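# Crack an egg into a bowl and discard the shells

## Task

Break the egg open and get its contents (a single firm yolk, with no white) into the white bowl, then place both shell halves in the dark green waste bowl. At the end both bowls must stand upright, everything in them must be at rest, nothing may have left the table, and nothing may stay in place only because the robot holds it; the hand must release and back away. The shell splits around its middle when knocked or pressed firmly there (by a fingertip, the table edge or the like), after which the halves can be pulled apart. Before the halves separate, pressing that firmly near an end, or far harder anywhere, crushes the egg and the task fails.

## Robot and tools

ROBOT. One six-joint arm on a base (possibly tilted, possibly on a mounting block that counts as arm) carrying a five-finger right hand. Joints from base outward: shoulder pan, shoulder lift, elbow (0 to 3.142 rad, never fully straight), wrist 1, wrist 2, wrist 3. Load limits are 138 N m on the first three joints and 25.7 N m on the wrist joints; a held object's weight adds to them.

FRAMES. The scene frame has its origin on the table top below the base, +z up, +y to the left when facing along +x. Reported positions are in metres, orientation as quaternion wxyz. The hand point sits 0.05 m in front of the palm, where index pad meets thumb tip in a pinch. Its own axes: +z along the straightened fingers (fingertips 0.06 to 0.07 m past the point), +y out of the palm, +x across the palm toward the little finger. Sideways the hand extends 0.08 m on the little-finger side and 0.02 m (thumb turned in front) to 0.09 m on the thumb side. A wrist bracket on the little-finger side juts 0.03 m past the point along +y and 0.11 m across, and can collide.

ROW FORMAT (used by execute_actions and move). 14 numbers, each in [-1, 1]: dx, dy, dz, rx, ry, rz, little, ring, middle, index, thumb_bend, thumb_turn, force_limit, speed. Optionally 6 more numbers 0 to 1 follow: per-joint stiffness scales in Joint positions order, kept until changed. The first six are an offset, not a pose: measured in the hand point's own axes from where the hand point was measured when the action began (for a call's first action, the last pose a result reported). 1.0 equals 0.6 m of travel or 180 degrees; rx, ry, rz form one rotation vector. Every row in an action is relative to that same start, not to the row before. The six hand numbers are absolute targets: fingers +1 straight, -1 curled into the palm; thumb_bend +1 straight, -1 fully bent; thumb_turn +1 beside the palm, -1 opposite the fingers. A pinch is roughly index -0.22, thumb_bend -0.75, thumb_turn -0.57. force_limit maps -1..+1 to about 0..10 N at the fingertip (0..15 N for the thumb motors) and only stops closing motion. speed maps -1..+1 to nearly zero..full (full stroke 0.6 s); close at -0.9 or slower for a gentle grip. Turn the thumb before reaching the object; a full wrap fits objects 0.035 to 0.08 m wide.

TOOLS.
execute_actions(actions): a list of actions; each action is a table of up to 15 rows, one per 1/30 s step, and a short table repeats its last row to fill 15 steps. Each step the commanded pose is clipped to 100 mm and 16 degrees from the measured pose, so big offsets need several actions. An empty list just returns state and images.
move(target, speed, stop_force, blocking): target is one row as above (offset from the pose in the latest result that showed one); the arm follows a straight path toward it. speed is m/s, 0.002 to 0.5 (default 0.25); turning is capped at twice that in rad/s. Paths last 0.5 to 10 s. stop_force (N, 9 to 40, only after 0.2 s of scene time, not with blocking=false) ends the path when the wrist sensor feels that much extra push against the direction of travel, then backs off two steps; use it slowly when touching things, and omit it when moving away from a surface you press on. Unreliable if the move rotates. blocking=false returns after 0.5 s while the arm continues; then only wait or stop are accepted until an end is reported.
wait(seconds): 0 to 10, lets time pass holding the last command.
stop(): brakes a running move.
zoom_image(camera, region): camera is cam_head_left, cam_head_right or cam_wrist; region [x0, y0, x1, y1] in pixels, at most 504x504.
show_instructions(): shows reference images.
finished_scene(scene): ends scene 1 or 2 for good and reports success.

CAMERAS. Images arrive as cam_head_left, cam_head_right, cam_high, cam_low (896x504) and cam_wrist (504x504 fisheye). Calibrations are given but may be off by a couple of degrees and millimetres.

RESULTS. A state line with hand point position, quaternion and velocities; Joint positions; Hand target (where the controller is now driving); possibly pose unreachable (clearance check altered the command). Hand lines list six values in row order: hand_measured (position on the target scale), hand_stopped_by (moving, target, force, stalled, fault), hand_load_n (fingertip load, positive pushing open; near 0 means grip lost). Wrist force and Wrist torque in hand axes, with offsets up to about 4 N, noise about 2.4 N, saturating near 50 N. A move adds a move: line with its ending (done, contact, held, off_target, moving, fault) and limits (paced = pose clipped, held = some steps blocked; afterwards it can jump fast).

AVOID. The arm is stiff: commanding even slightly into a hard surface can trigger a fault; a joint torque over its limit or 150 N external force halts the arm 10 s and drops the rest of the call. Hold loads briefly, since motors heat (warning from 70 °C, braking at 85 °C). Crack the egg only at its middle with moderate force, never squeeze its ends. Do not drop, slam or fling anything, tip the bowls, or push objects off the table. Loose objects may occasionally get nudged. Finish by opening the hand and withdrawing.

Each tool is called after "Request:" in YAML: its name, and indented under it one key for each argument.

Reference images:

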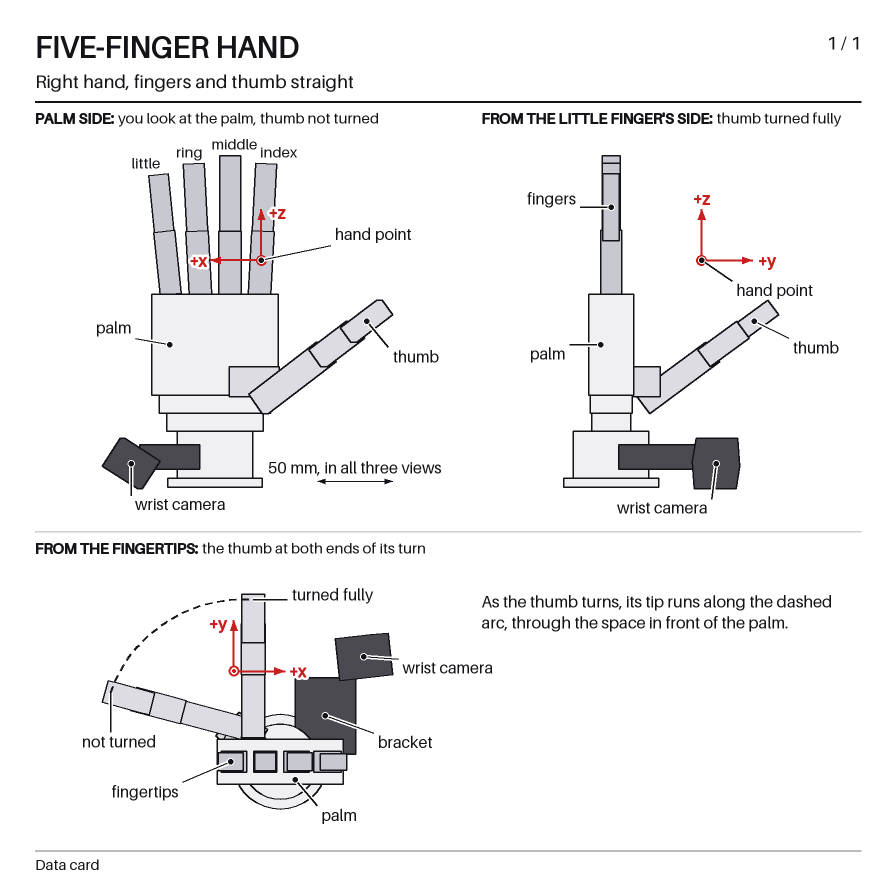

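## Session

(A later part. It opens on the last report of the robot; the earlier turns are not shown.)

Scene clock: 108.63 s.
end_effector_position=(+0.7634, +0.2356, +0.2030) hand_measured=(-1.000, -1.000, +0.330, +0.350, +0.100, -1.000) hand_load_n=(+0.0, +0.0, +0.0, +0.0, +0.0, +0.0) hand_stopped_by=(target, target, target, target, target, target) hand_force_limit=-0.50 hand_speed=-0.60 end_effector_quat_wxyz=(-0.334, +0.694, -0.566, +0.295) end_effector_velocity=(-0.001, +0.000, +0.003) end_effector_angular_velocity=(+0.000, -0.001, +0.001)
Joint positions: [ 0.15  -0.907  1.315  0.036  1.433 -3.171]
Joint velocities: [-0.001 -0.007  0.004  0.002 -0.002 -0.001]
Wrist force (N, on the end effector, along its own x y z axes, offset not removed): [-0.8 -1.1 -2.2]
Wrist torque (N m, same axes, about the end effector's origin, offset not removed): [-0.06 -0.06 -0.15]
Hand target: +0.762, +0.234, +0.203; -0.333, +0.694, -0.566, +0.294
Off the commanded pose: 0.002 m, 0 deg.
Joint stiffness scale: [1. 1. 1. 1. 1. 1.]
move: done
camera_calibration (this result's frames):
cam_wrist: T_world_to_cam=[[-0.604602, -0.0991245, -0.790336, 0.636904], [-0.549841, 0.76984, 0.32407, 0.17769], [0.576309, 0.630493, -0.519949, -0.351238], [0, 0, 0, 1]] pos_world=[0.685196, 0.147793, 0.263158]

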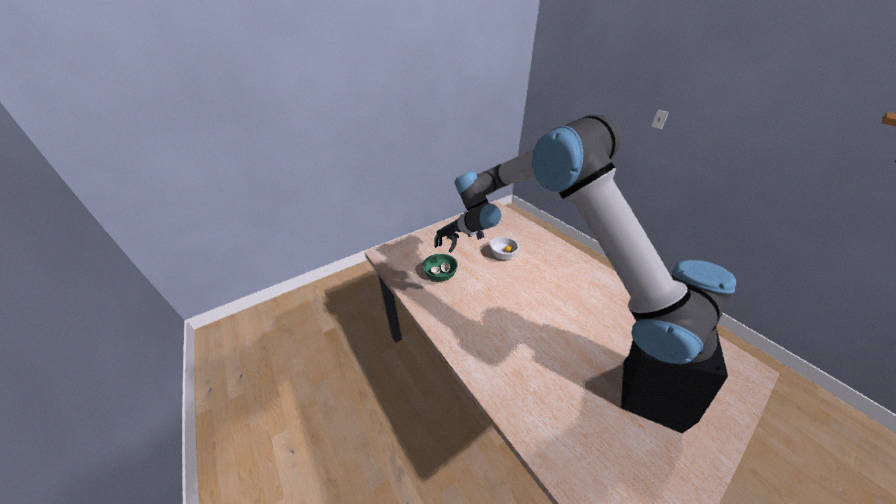

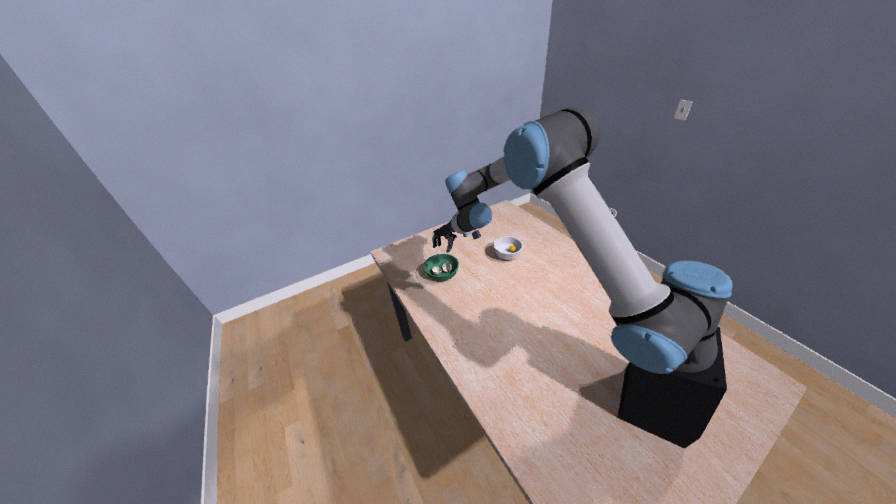

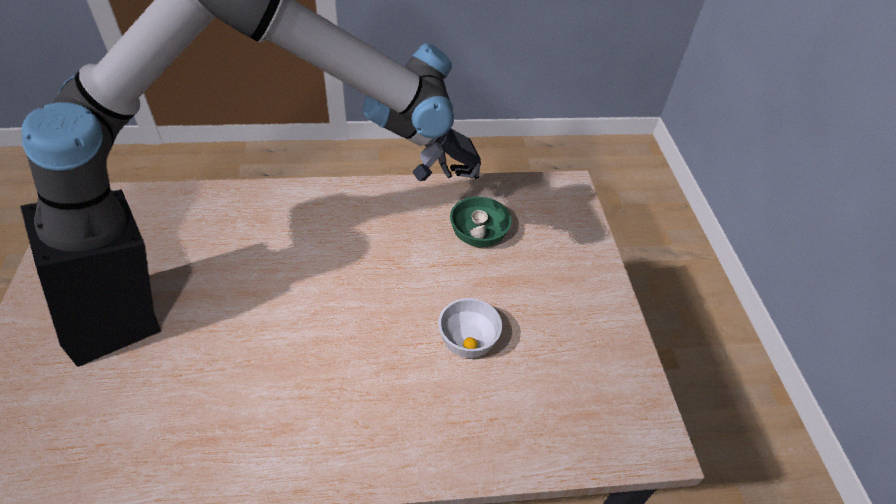

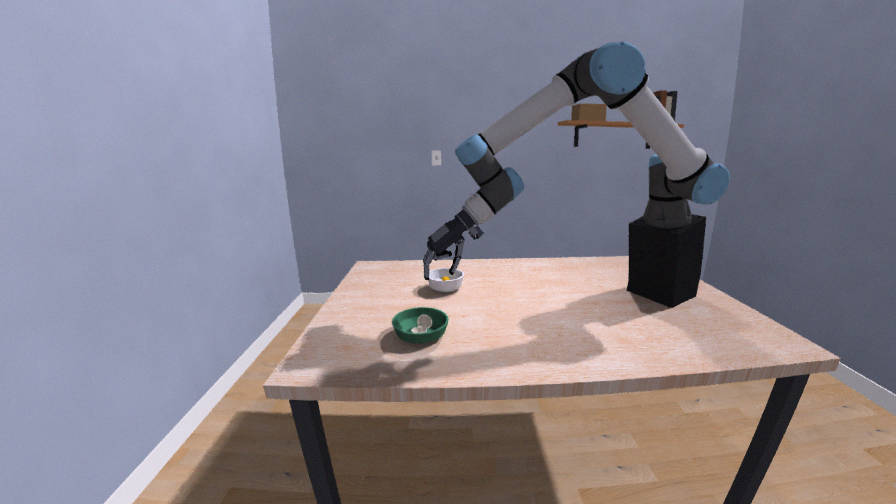

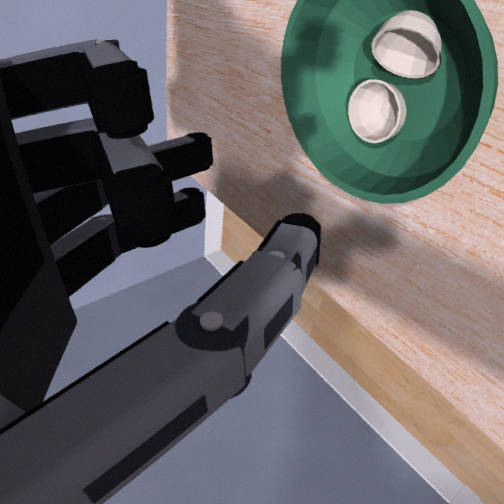

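The blunt half may rock; waiting is free.

Request:
wait:
  seconds: 10

Request:
wait:
  seconds: 0.3

Scene clock: 118.70 s.
end_effector_position=(+0.7632, +0.2356, +0.2034) hand_measured=(-1.000, -1.000, +0.330, +0.350, +0.100, -1.000) hand_load_n=(+0.0, +0.0, +0.0, +0.0, +0.0, +0.0) hand_stopped_by=(target, target, target, target, target, target) hand_force_limit=-0.50 hand_speed=-0.60 end_effector_quat_wxyz=(-0.334, +0.694, -0.566, +0.295) end_effector_velocity=(+0.001, -0.000, +0.001) end_effector_angular_velocity=(-0.001, -0.001, -0.000)
Joint positions: [ 0.15  -0.908  1.315  0.036  1.433 -3.171]
Joint velocities: [-0.    -0.    -0.001  0.     0.001 -0.001]
Wrist force (N, on the end effector, along its own x y z axes, offset not removed): [0.1 -1.4 -1.1]
Wrist torque (N m, same axes, about the end effector's origin, offset not removed): [-0.23 -0.02 0.04]
Hand target: +0.762, +0.234, +0.203; -0.333, +0.694, -0.566, +0.294
Off the commanded pose: 0.002 m, 0 deg.
Joint stiffness scale: [1. 1. 1. 1. 1. 1.]
wait: 10.00 s; at rest by 0.10 s
camera_calibration (this result's frames):
cam_wrist: T_world_to_cam=[[-0.604563, -0.0991788, -0.790359, 0.63712], [-0.549946, 0.769765, 0.324071, 0.177578], [0.57625, 0.630575, -0.519914, -0.350935], [0, 0, 0, 1]] pos_world=[0.685064, 0.147786, 0.26355]

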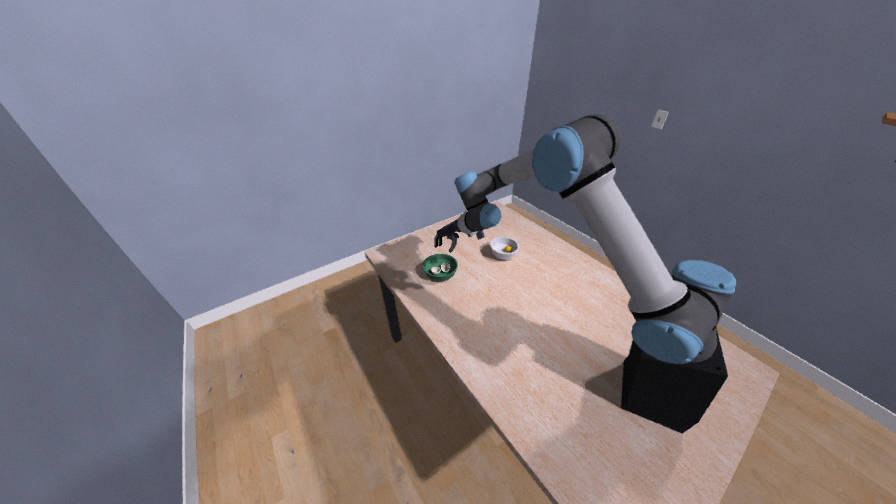

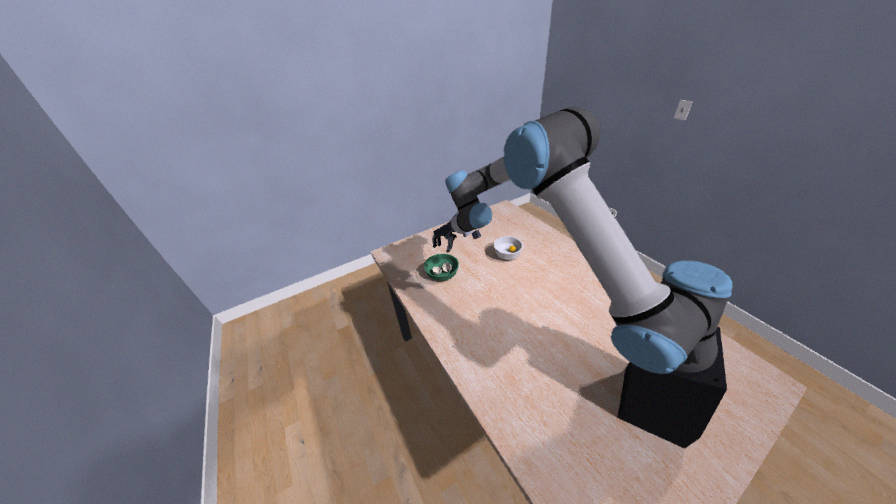

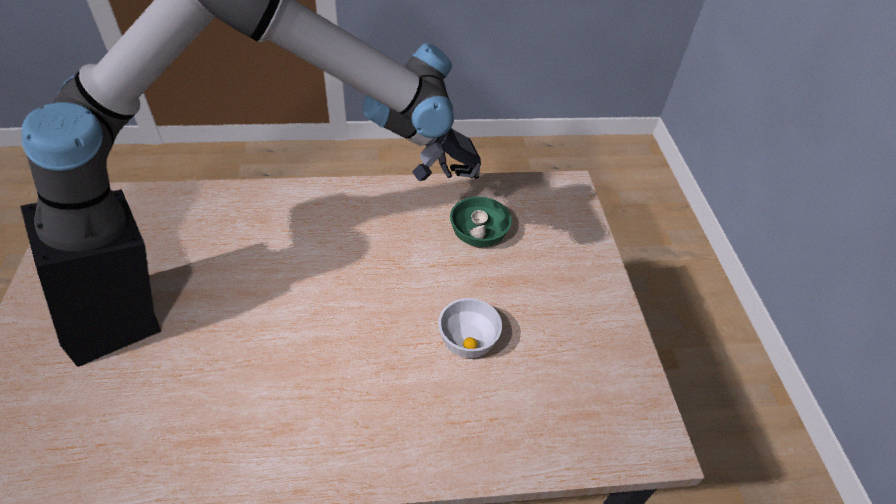

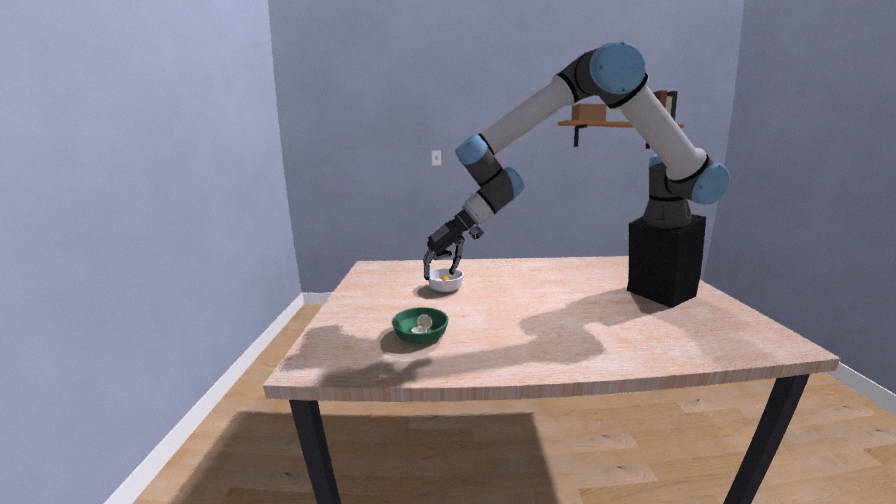

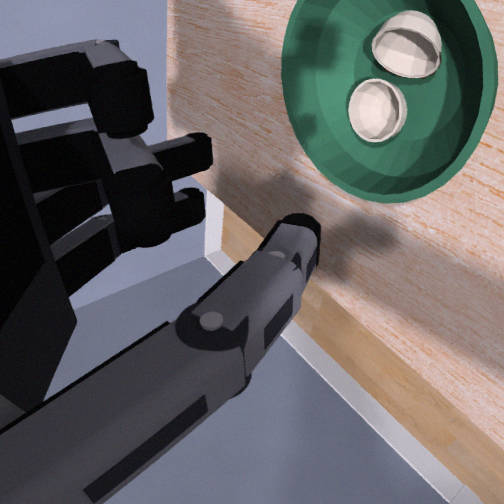

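Scene clock: 119.00 s.
end_effector_position=(+0.7632, +0.2356, +0.2034) hand_measured=(-1.000, -1.000, +0.330, +0.350, +0.100, -1.000) hand_load_n=(+0.0, +0.0, +0.0, +0.0, +0.0, +0.0) hand_stopped_by=(target, target, target, target, target, target) hand_force_limit=-0.50 hand_speed=-0.60 end_effector_quat_wxyz=(-0.334, +0.694, -0.566, +0.295) end_effector_velocity=(+0.001, +0.000, +0.002) end_effector_angular_velocity=(+0.000, -0.003, +0.001)
Joint positions: [ 0.15  -0.908  1.315  0.036  1.433 -3.171]
Joint velocities: [ 0.    -0.002 -0.001 -0.001 -0.001 -0.   ]
Wrist force (N, on the end effector, along its own x y z axes, offset not removed): [-0.9 -3.1 -1.2]
Wrist torque (N m, same axes, about the end effector's origin, offset not removed): [-0.35 0.09 -0.20]
Hand target: +0.762, +0.234, +0.203; -0.333, +0.694, -0.566, +0.294
Off the commanded pose: 0.002 m, 0 deg.
Joint stiffness scale: [1. 1. 1. 1. 1. 1.]
wait: 0.30 s; at rest by 0.17 s
camera_calibration (this result's frames):
cam_wrist: T_world_to_cam=[[-0.604563, -0.0991787, -0.790359, 0.63712], [-0.549945, 0.769765, 0.324071, 0.177579], [0.57625, 0.630576, -0.519914, -0.350935], [0, 0, 0, 1]] pos_world=[0.685064, 0.147786, 0.26355]

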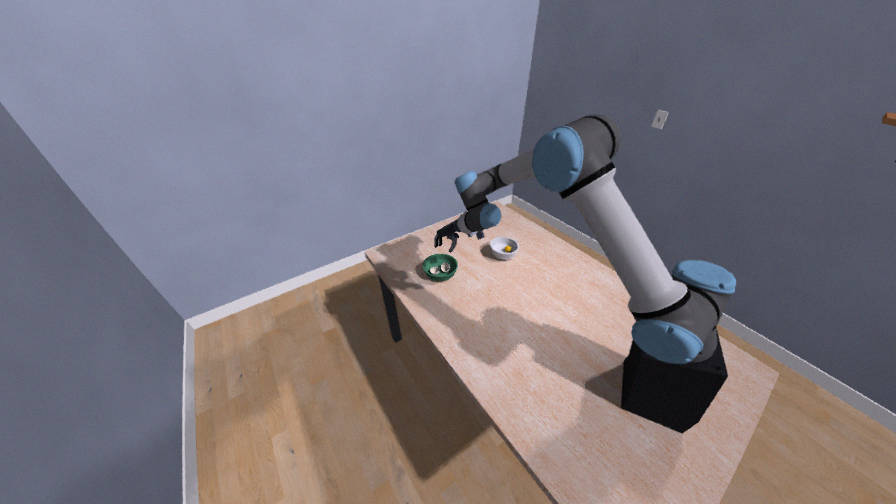

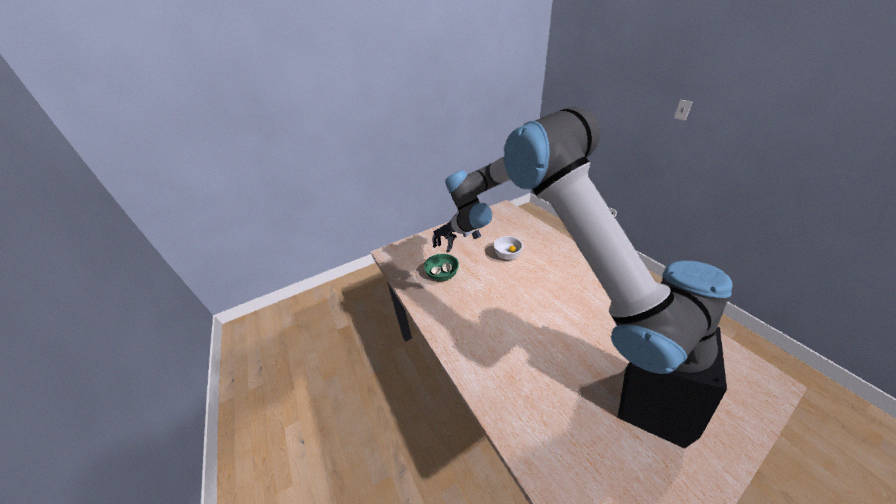

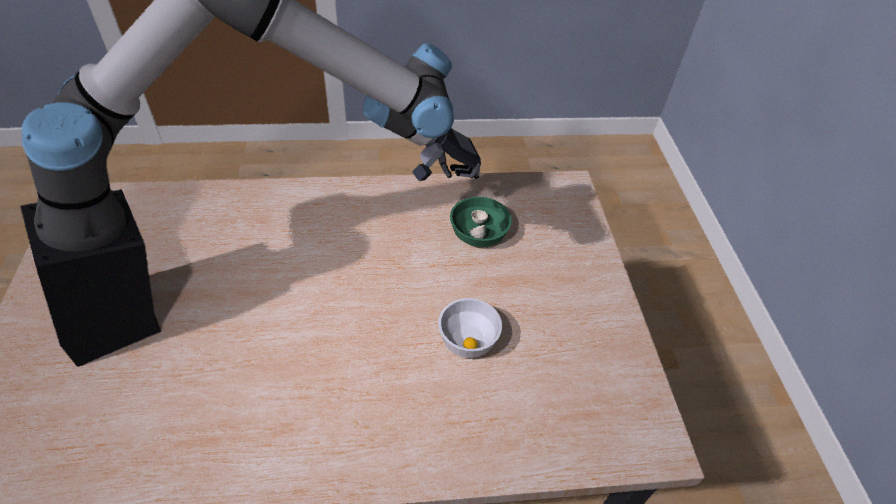

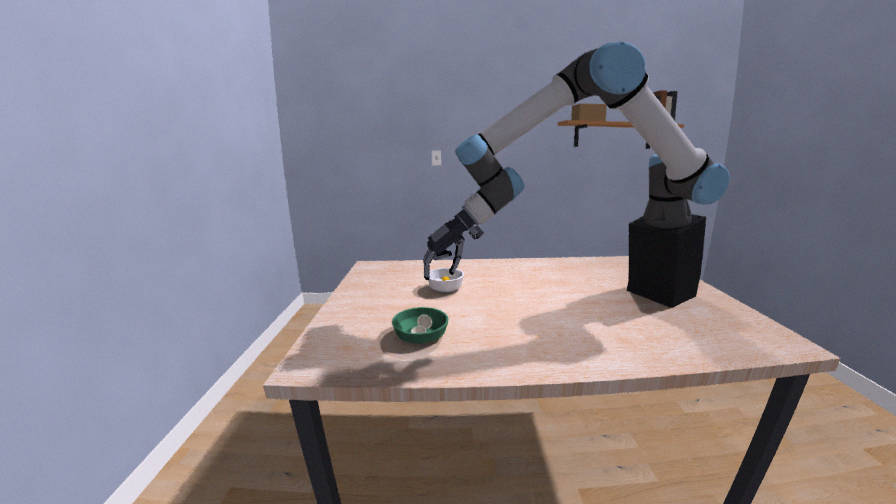

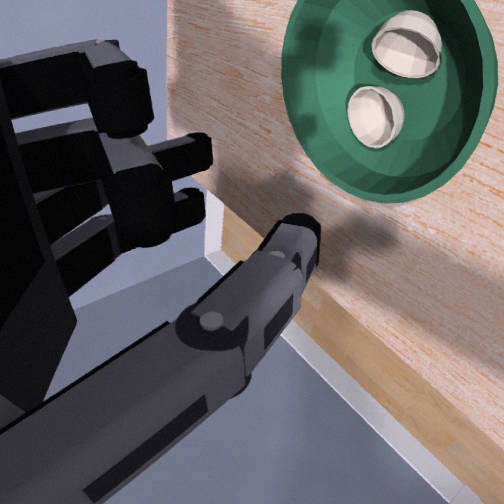

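Request:
wait:
  seconds: 10

Request:
wait:
  seconds: 10

Request:
wait:
  seconds: 0.23

Scene clock: 129.10 s.
end_effector_position=(+0.7632, +0.2356, +0.2034) hand_measured=(-1.000, -1.000, +0.330, +0.350, +0.100, -1.000) hand_load_n=(+0.0, +0.0, +0.0, +0.0, +0.0, +0.0) hand_stopped_by=(target, target, target, target, target, target) hand_force_limit=-0.50 hand_speed=-0.60 end_effector_quat_wxyz=(-0.334, +0.694, -0.566, +0.295) end_effector_velocity=(+0.000, +0.000, +0.000) end_effector_angular_velocity=(+0.001, -0.001, -0.000)
Joint positions: [ 0.15  -0.908  1.315  0.036  1.433 -3.171]
Joint velocities: [-0.     0.001 -0.001 -0.    -0.     0.001]
Wrist force (N, on the end effector, along its own x y z axes, offset not removed): [1.4 -2.7 -1.1]
Wrist torque (N m, same axes, about the end effector's origin, offset not removed): [-0.40 -0.27 0.03]
Hand target: +0.762, +0.234, +0.203; -0.333, +0.694, -0.566, +0.294
Off the commanded pose: 0.002 m, 0 deg.
Joint stiffness scale: [1. 1. 1. 1. 1. 1.]
wait: 10.00 s; at rest by 0.07 s
camera_calibration (this result's frames):
cam_wrist: T_world_to_cam=[[-0.604566, -0.0991782, -0.790357, 0.63712], [-0.549943, 0.769766, 0.324072, 0.177577], [0.576249, 0.630575, -0.519916, -0.350932], [0, 0, 0, 1]] pos_world=[0.685062, 0.147785, 0.263549]

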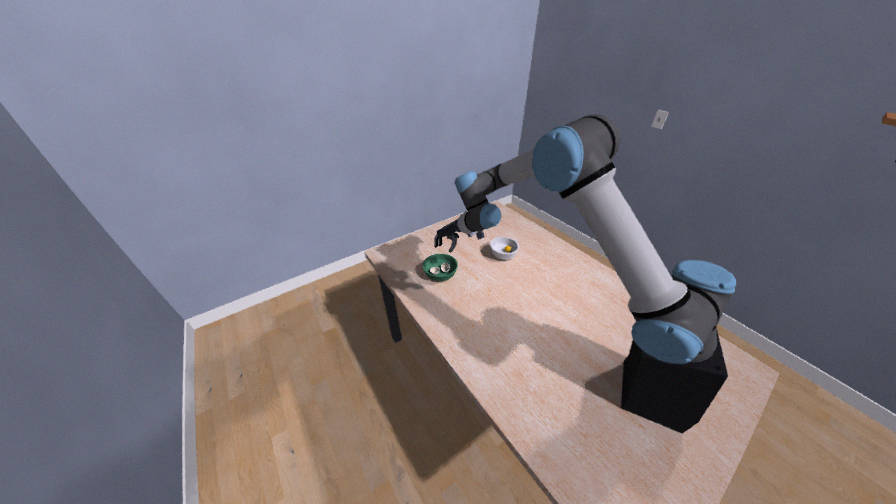

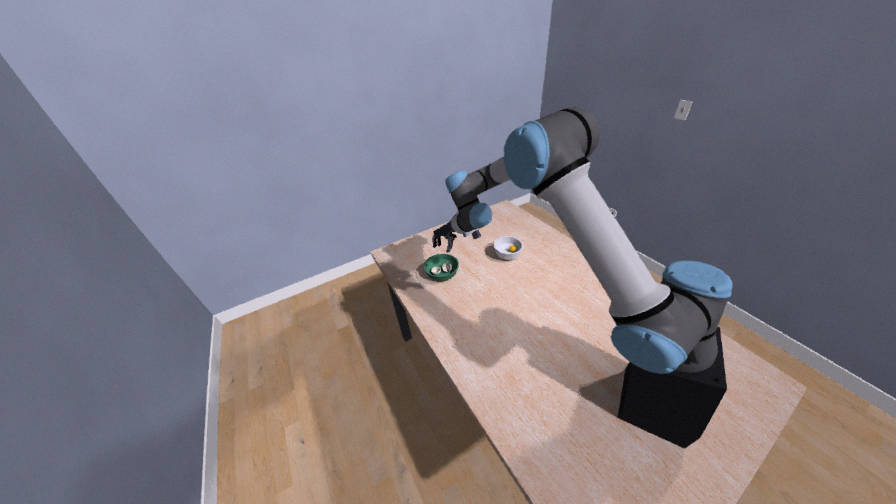

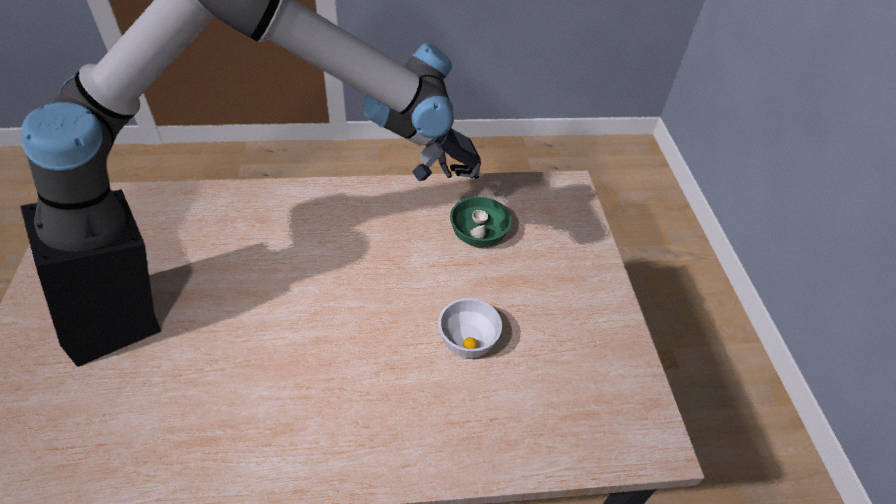

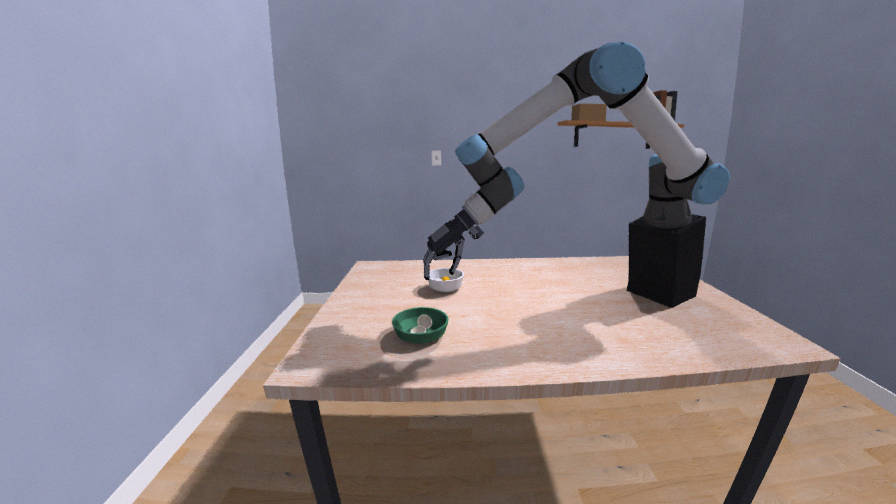

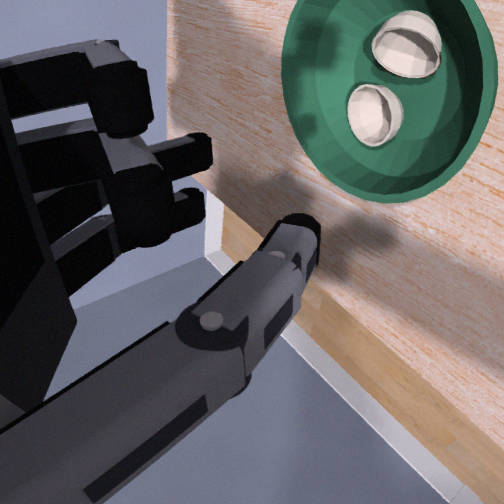

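Scene clock: 139.10 s.
end_effector_position=(+0.7632, +0.2356, +0.2034) hand_measured=(-1.000, -1.000, +0.330, +0.350, +0.100, -1.000) hand_load_n=(+0.0, +0.0, +0.0, +0.0, +0.0, +0.0) hand_stopped_by=(target, target, target, target, target, target) hand_force_limit=-0.50 hand_speed=-0.60 end_effector_quat_wxyz=(-0.334, +0.694, -0.566, +0.295) end_effector_velocity=(-0.000, -0.000, -0.000) end_effector_angular_velocity=(+0.000, +0.001, -0.000)
Joint positions: [ 0.15  -0.908  1.315  0.036  1.433 -3.171]
Joint velocities: [0.    0.    0.    0.    0.    0.001]
Wrist force (N, on the end effector, along its own x y z axes, offset not removed): [0.8 -0.8 0.5]
Wrist torque (N m, same axes, about the end effector's origin, offset not removed): [-0.26 -0.18 0.03]
Hand target: +0.762, +0.234, +0.203; -0.333, +0.694, -0.566, +0.294
Off the commanded pose: 0.002 m, 0 deg.
Joint stiffness scale: [1. 1. 1. 1. 1. 1.]
wait: 10.00 s; at rest by 0.17 s
camera_calibration (this result's frames):
cam_wrist: T_world_to_cam=[[-0.604567, -0.099178, -0.790356, 0.63712], [-0.549942, 0.769766, 0.324073, 0.177576], [0.576248, 0.630574, -0.519917, -0.35093], [0, 0, 0, 1]] pos_world=[0.685062, 0.147784, 0.263549]

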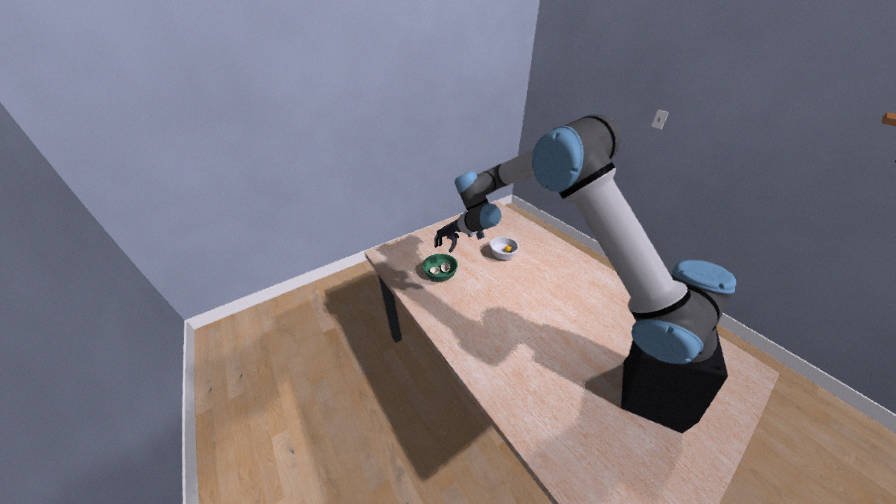

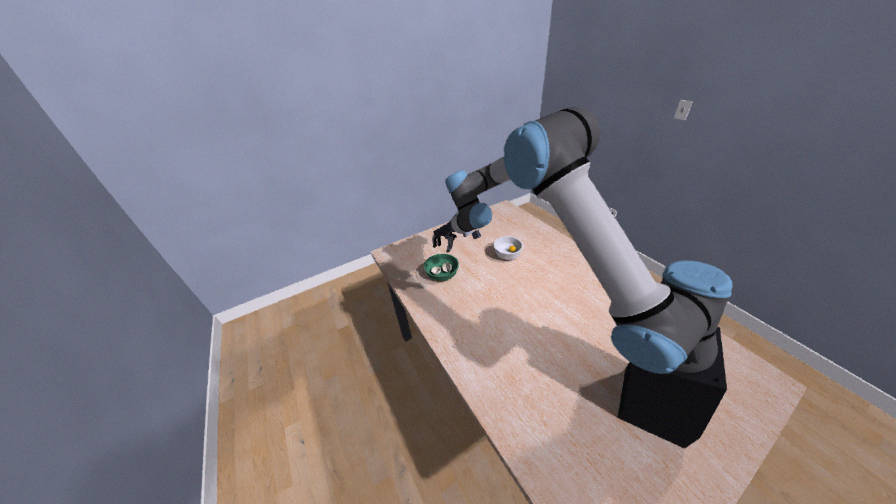

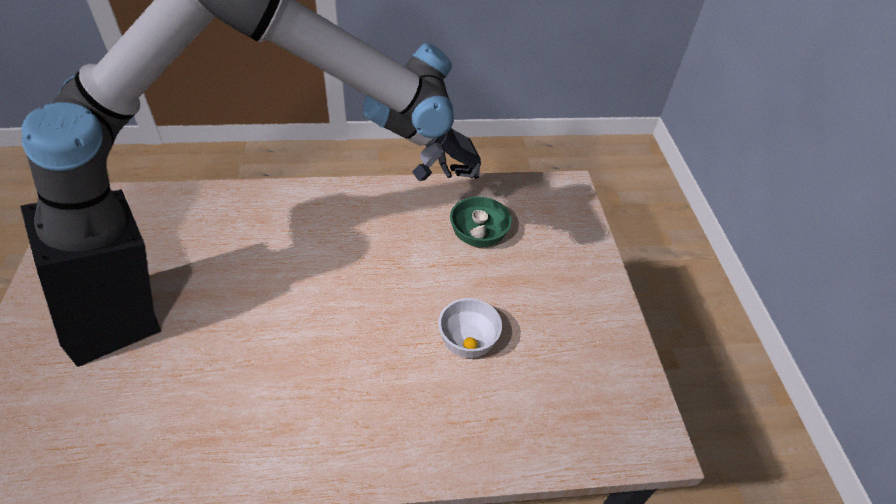

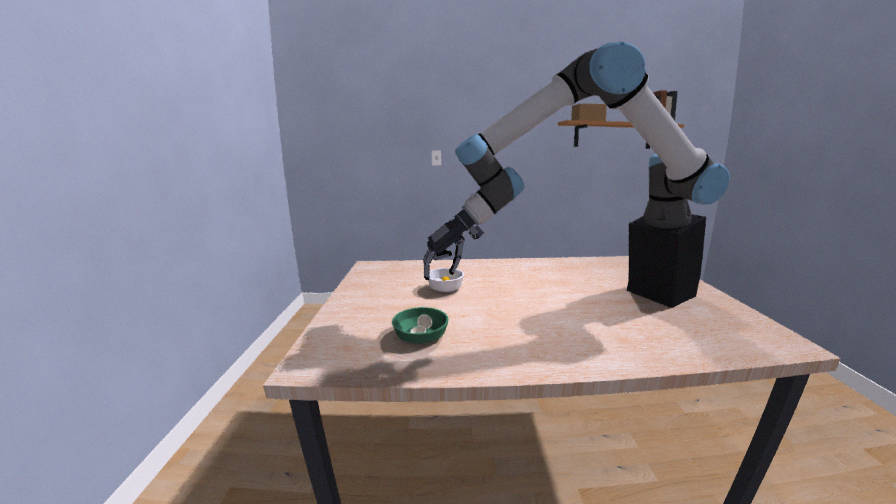

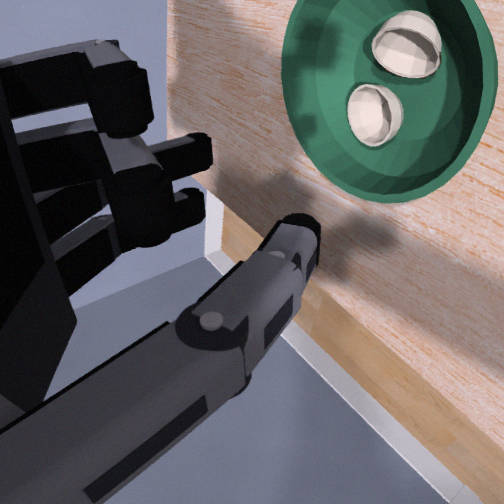

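Scene clock: 139.33 s.
end_effector_position=(+0.7632, +0.2356, +0.2034) hand_measured=(-1.000, -1.000, +0.330, +0.350, +0.100, -1.000) hand_load_n=(+0.0, +0.0, +0.0, +0.0, +0.0, +0.0) hand_stopped_by=(target, target, target, target, target, target) hand_force_limit=-0.50 hand_speed=-0.60 end_effector_quat_wxyz=(-0.334, +0.694, -0.566, +0.295) end_effector_velocity=(-0.001, -0.000, -0.000) end_effector_angular_velocity=(-0.000, +0.000, -0.000)
Joint positions: [ 0.15  -0.908  1.315  0.036  1.433 -3.171]
Joint velocities: [-0.    -0.     0.002 -0.001  0.    -0.   ]
Wrist force (N, on the end effector, along its own x y z axes, offset not removed): [0.6 -1.1 0.7]
Wrist torque (N m, same axes, about the end effector's origin, offset not removed): [-0.32 -0.24 0.02]
Hand target: +0.762, +0.234, +0.203; -0.333, +0.694, -0.566, +0.294
Off the commanded pose: 0.002 m, 0 deg.
Joint stiffness scale: [1. 1. 1. 1. 1. 1.]
wait: 0.23 s; at rest by 0.17 s
camera_calibration (this result's frames):
cam_wrist: T_world_to_cam=[[-0.604567, -0.0991778, -0.790356, 0.63712], [-0.549942, 0.769766, 0.324073, 0.177576], [0.576248, 0.630574, -0.519918, -0.35093], [0, 0, 0, 1]] pos_world=[0.685061, 0.147784, 0.263549]

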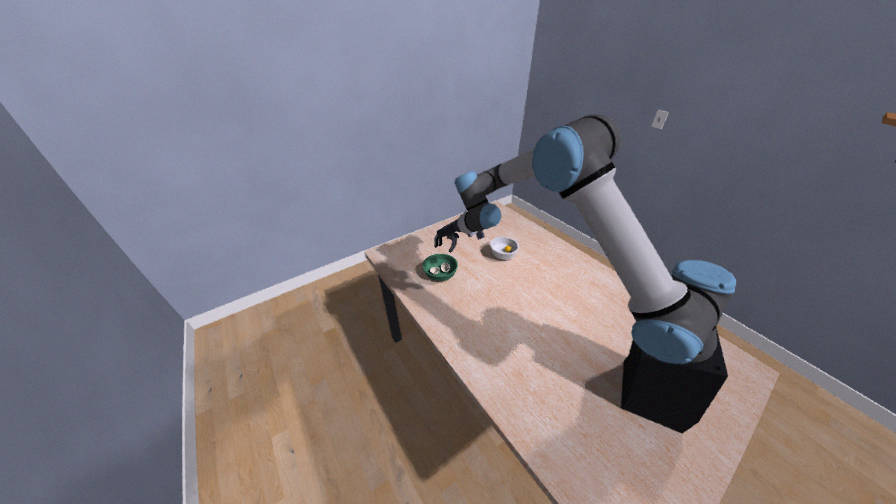

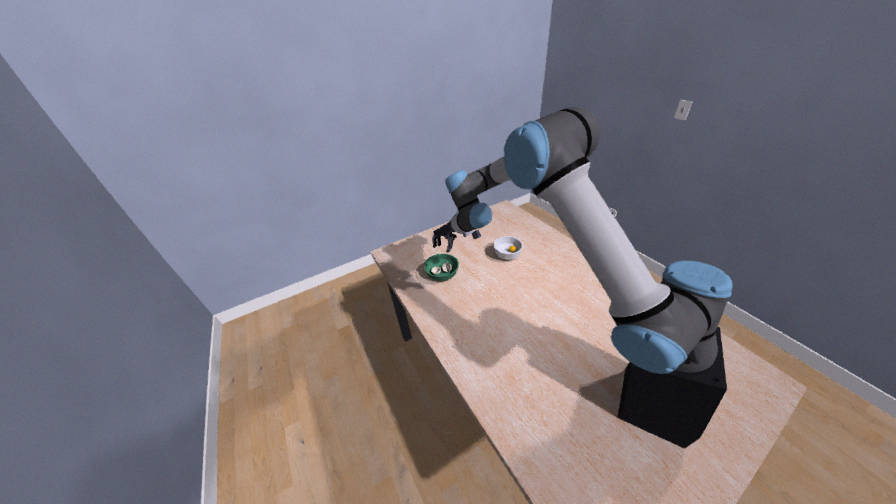

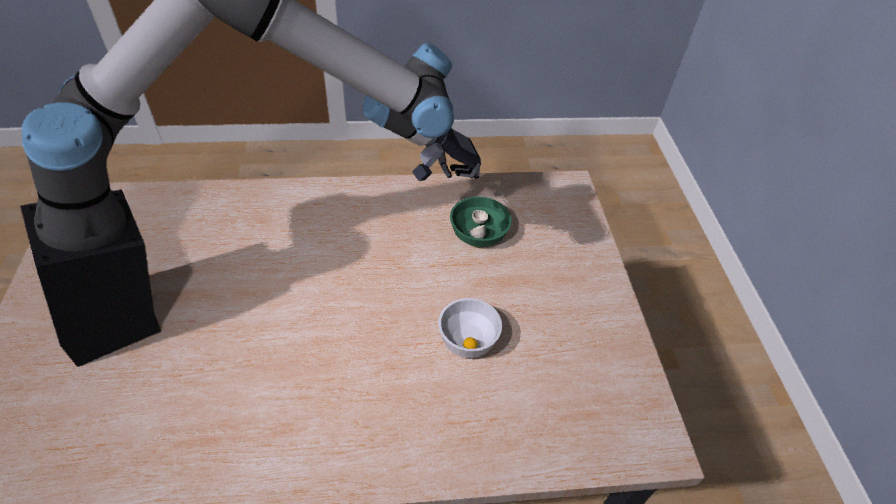

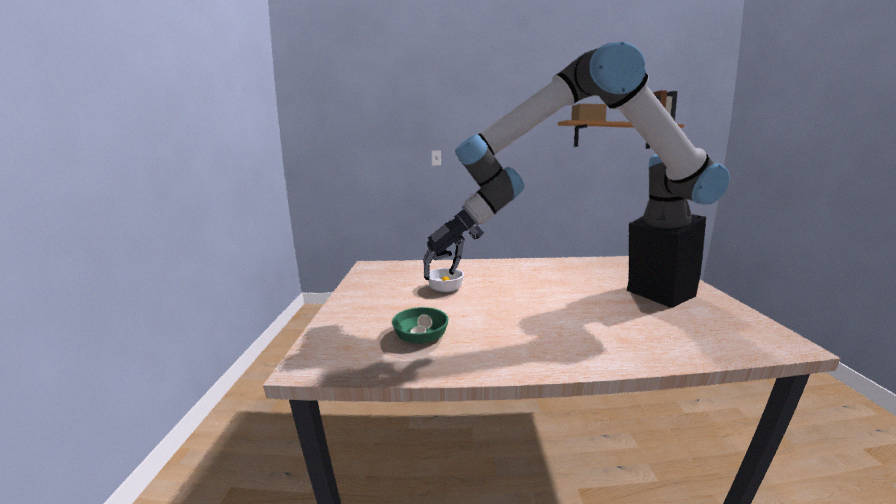

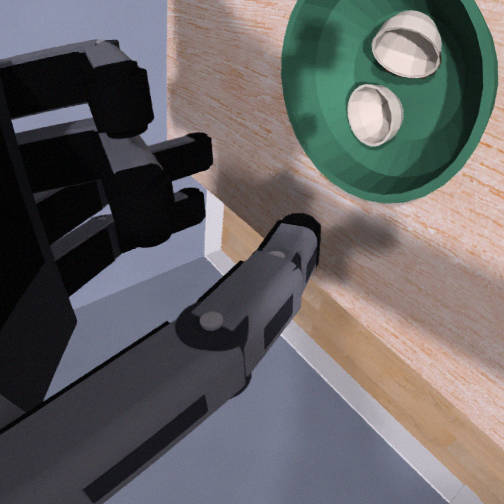

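Request:
execute_actions:
  actions: []

Scene clock: 139.63 s.
end_effector_position=(+0.7632, +0.2356, +0.2034) hand_measured=(-1.000, -1.000, +0.330, +0.350, +0.100, -1.000) hand_load_n=(+0.0, +0.0, +0.0, +0.0, +0.0, +0.0) hand_stopped_by=(target, target, target, target, target, target) hand_force_limit=-0.50 hand_speed=-0.60 end_effector_quat_wxyz=(-0.334, +0.694, -0.566, +0.295) end_effector_velocity=(-0.000, -0.000, -0.000) end_effector_angular_velocity=(-0.000, +0.001, -0.001)
Joint positions: [ 0.15  -0.908  1.315  0.036  1.433 -3.171]
Joint velocities: [ 0.    -0.     0.001  0.001  0.001  0.   ]
Wrist force (N, on the end effector, along its own x y z axes, offset not removed): [0.4 -3.0 0.0]
Wrist torque (N m, same axes, about the end effector's origin, offset not removed): [-0.52 -0.10 -0.06]
Hand target: +0.762, +0.234, +0.203; -0.333, +0.694, -0.566, +0.294
Off the commanded pose: 0.002 m, 0 deg.
Joint stiffness scale: [1. 1. 1. 1. 1. 1.]
camera_calibration (this result's frames):
cam_wrist: T_world_to_cam=[[-0.604567, -0.0991779, -0.790356, 0.63712], [-0.549942, 0.769766, 0.324073, 0.177576], [0.576248, 0.630574, -0.519918, -0.35093], [0, 0, 0, 1]] pos_world=[0.685061, 0.147784, 0.263549]

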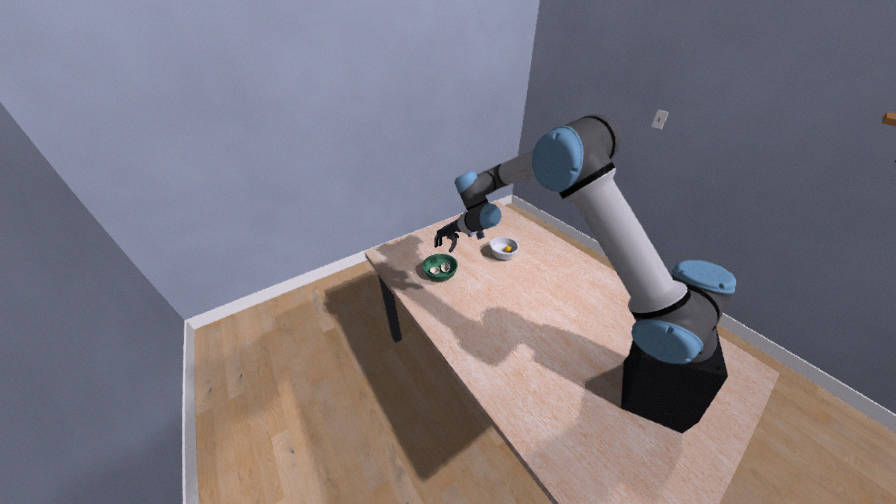

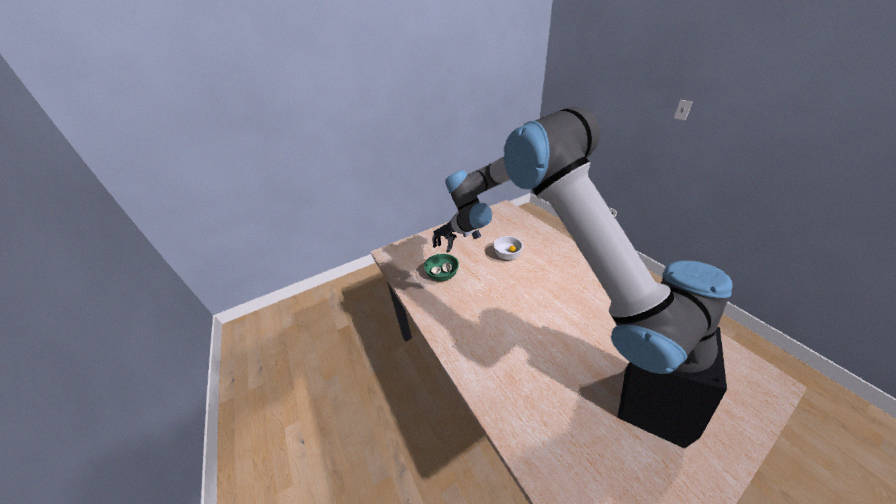

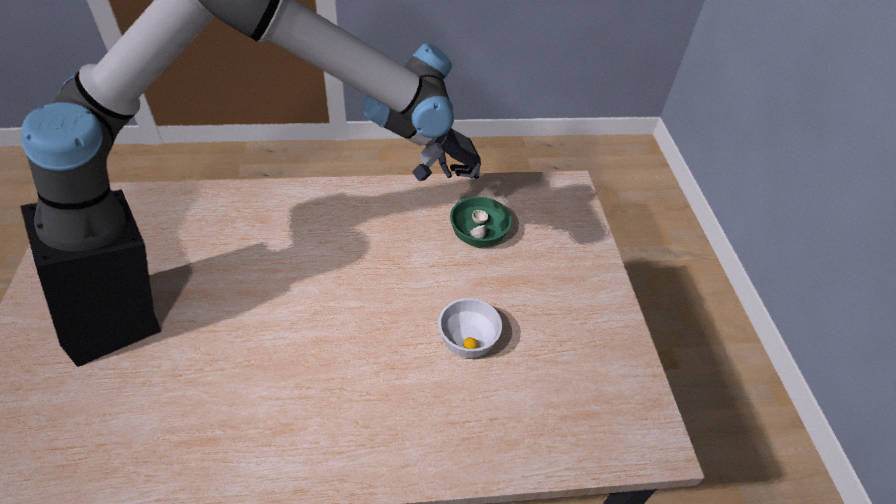

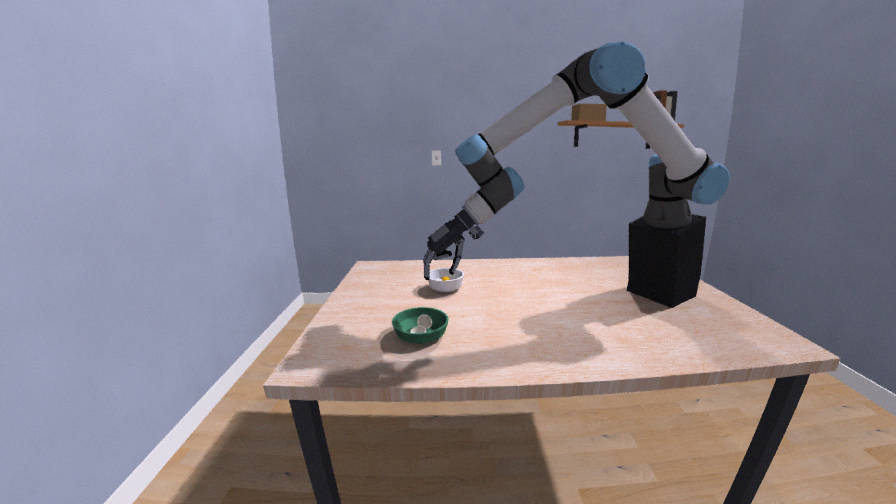

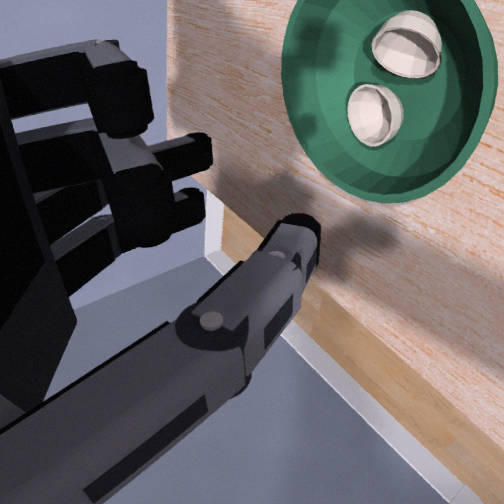

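Request:
finished_scene:
  scene: 1

The scene is finished: the task was done.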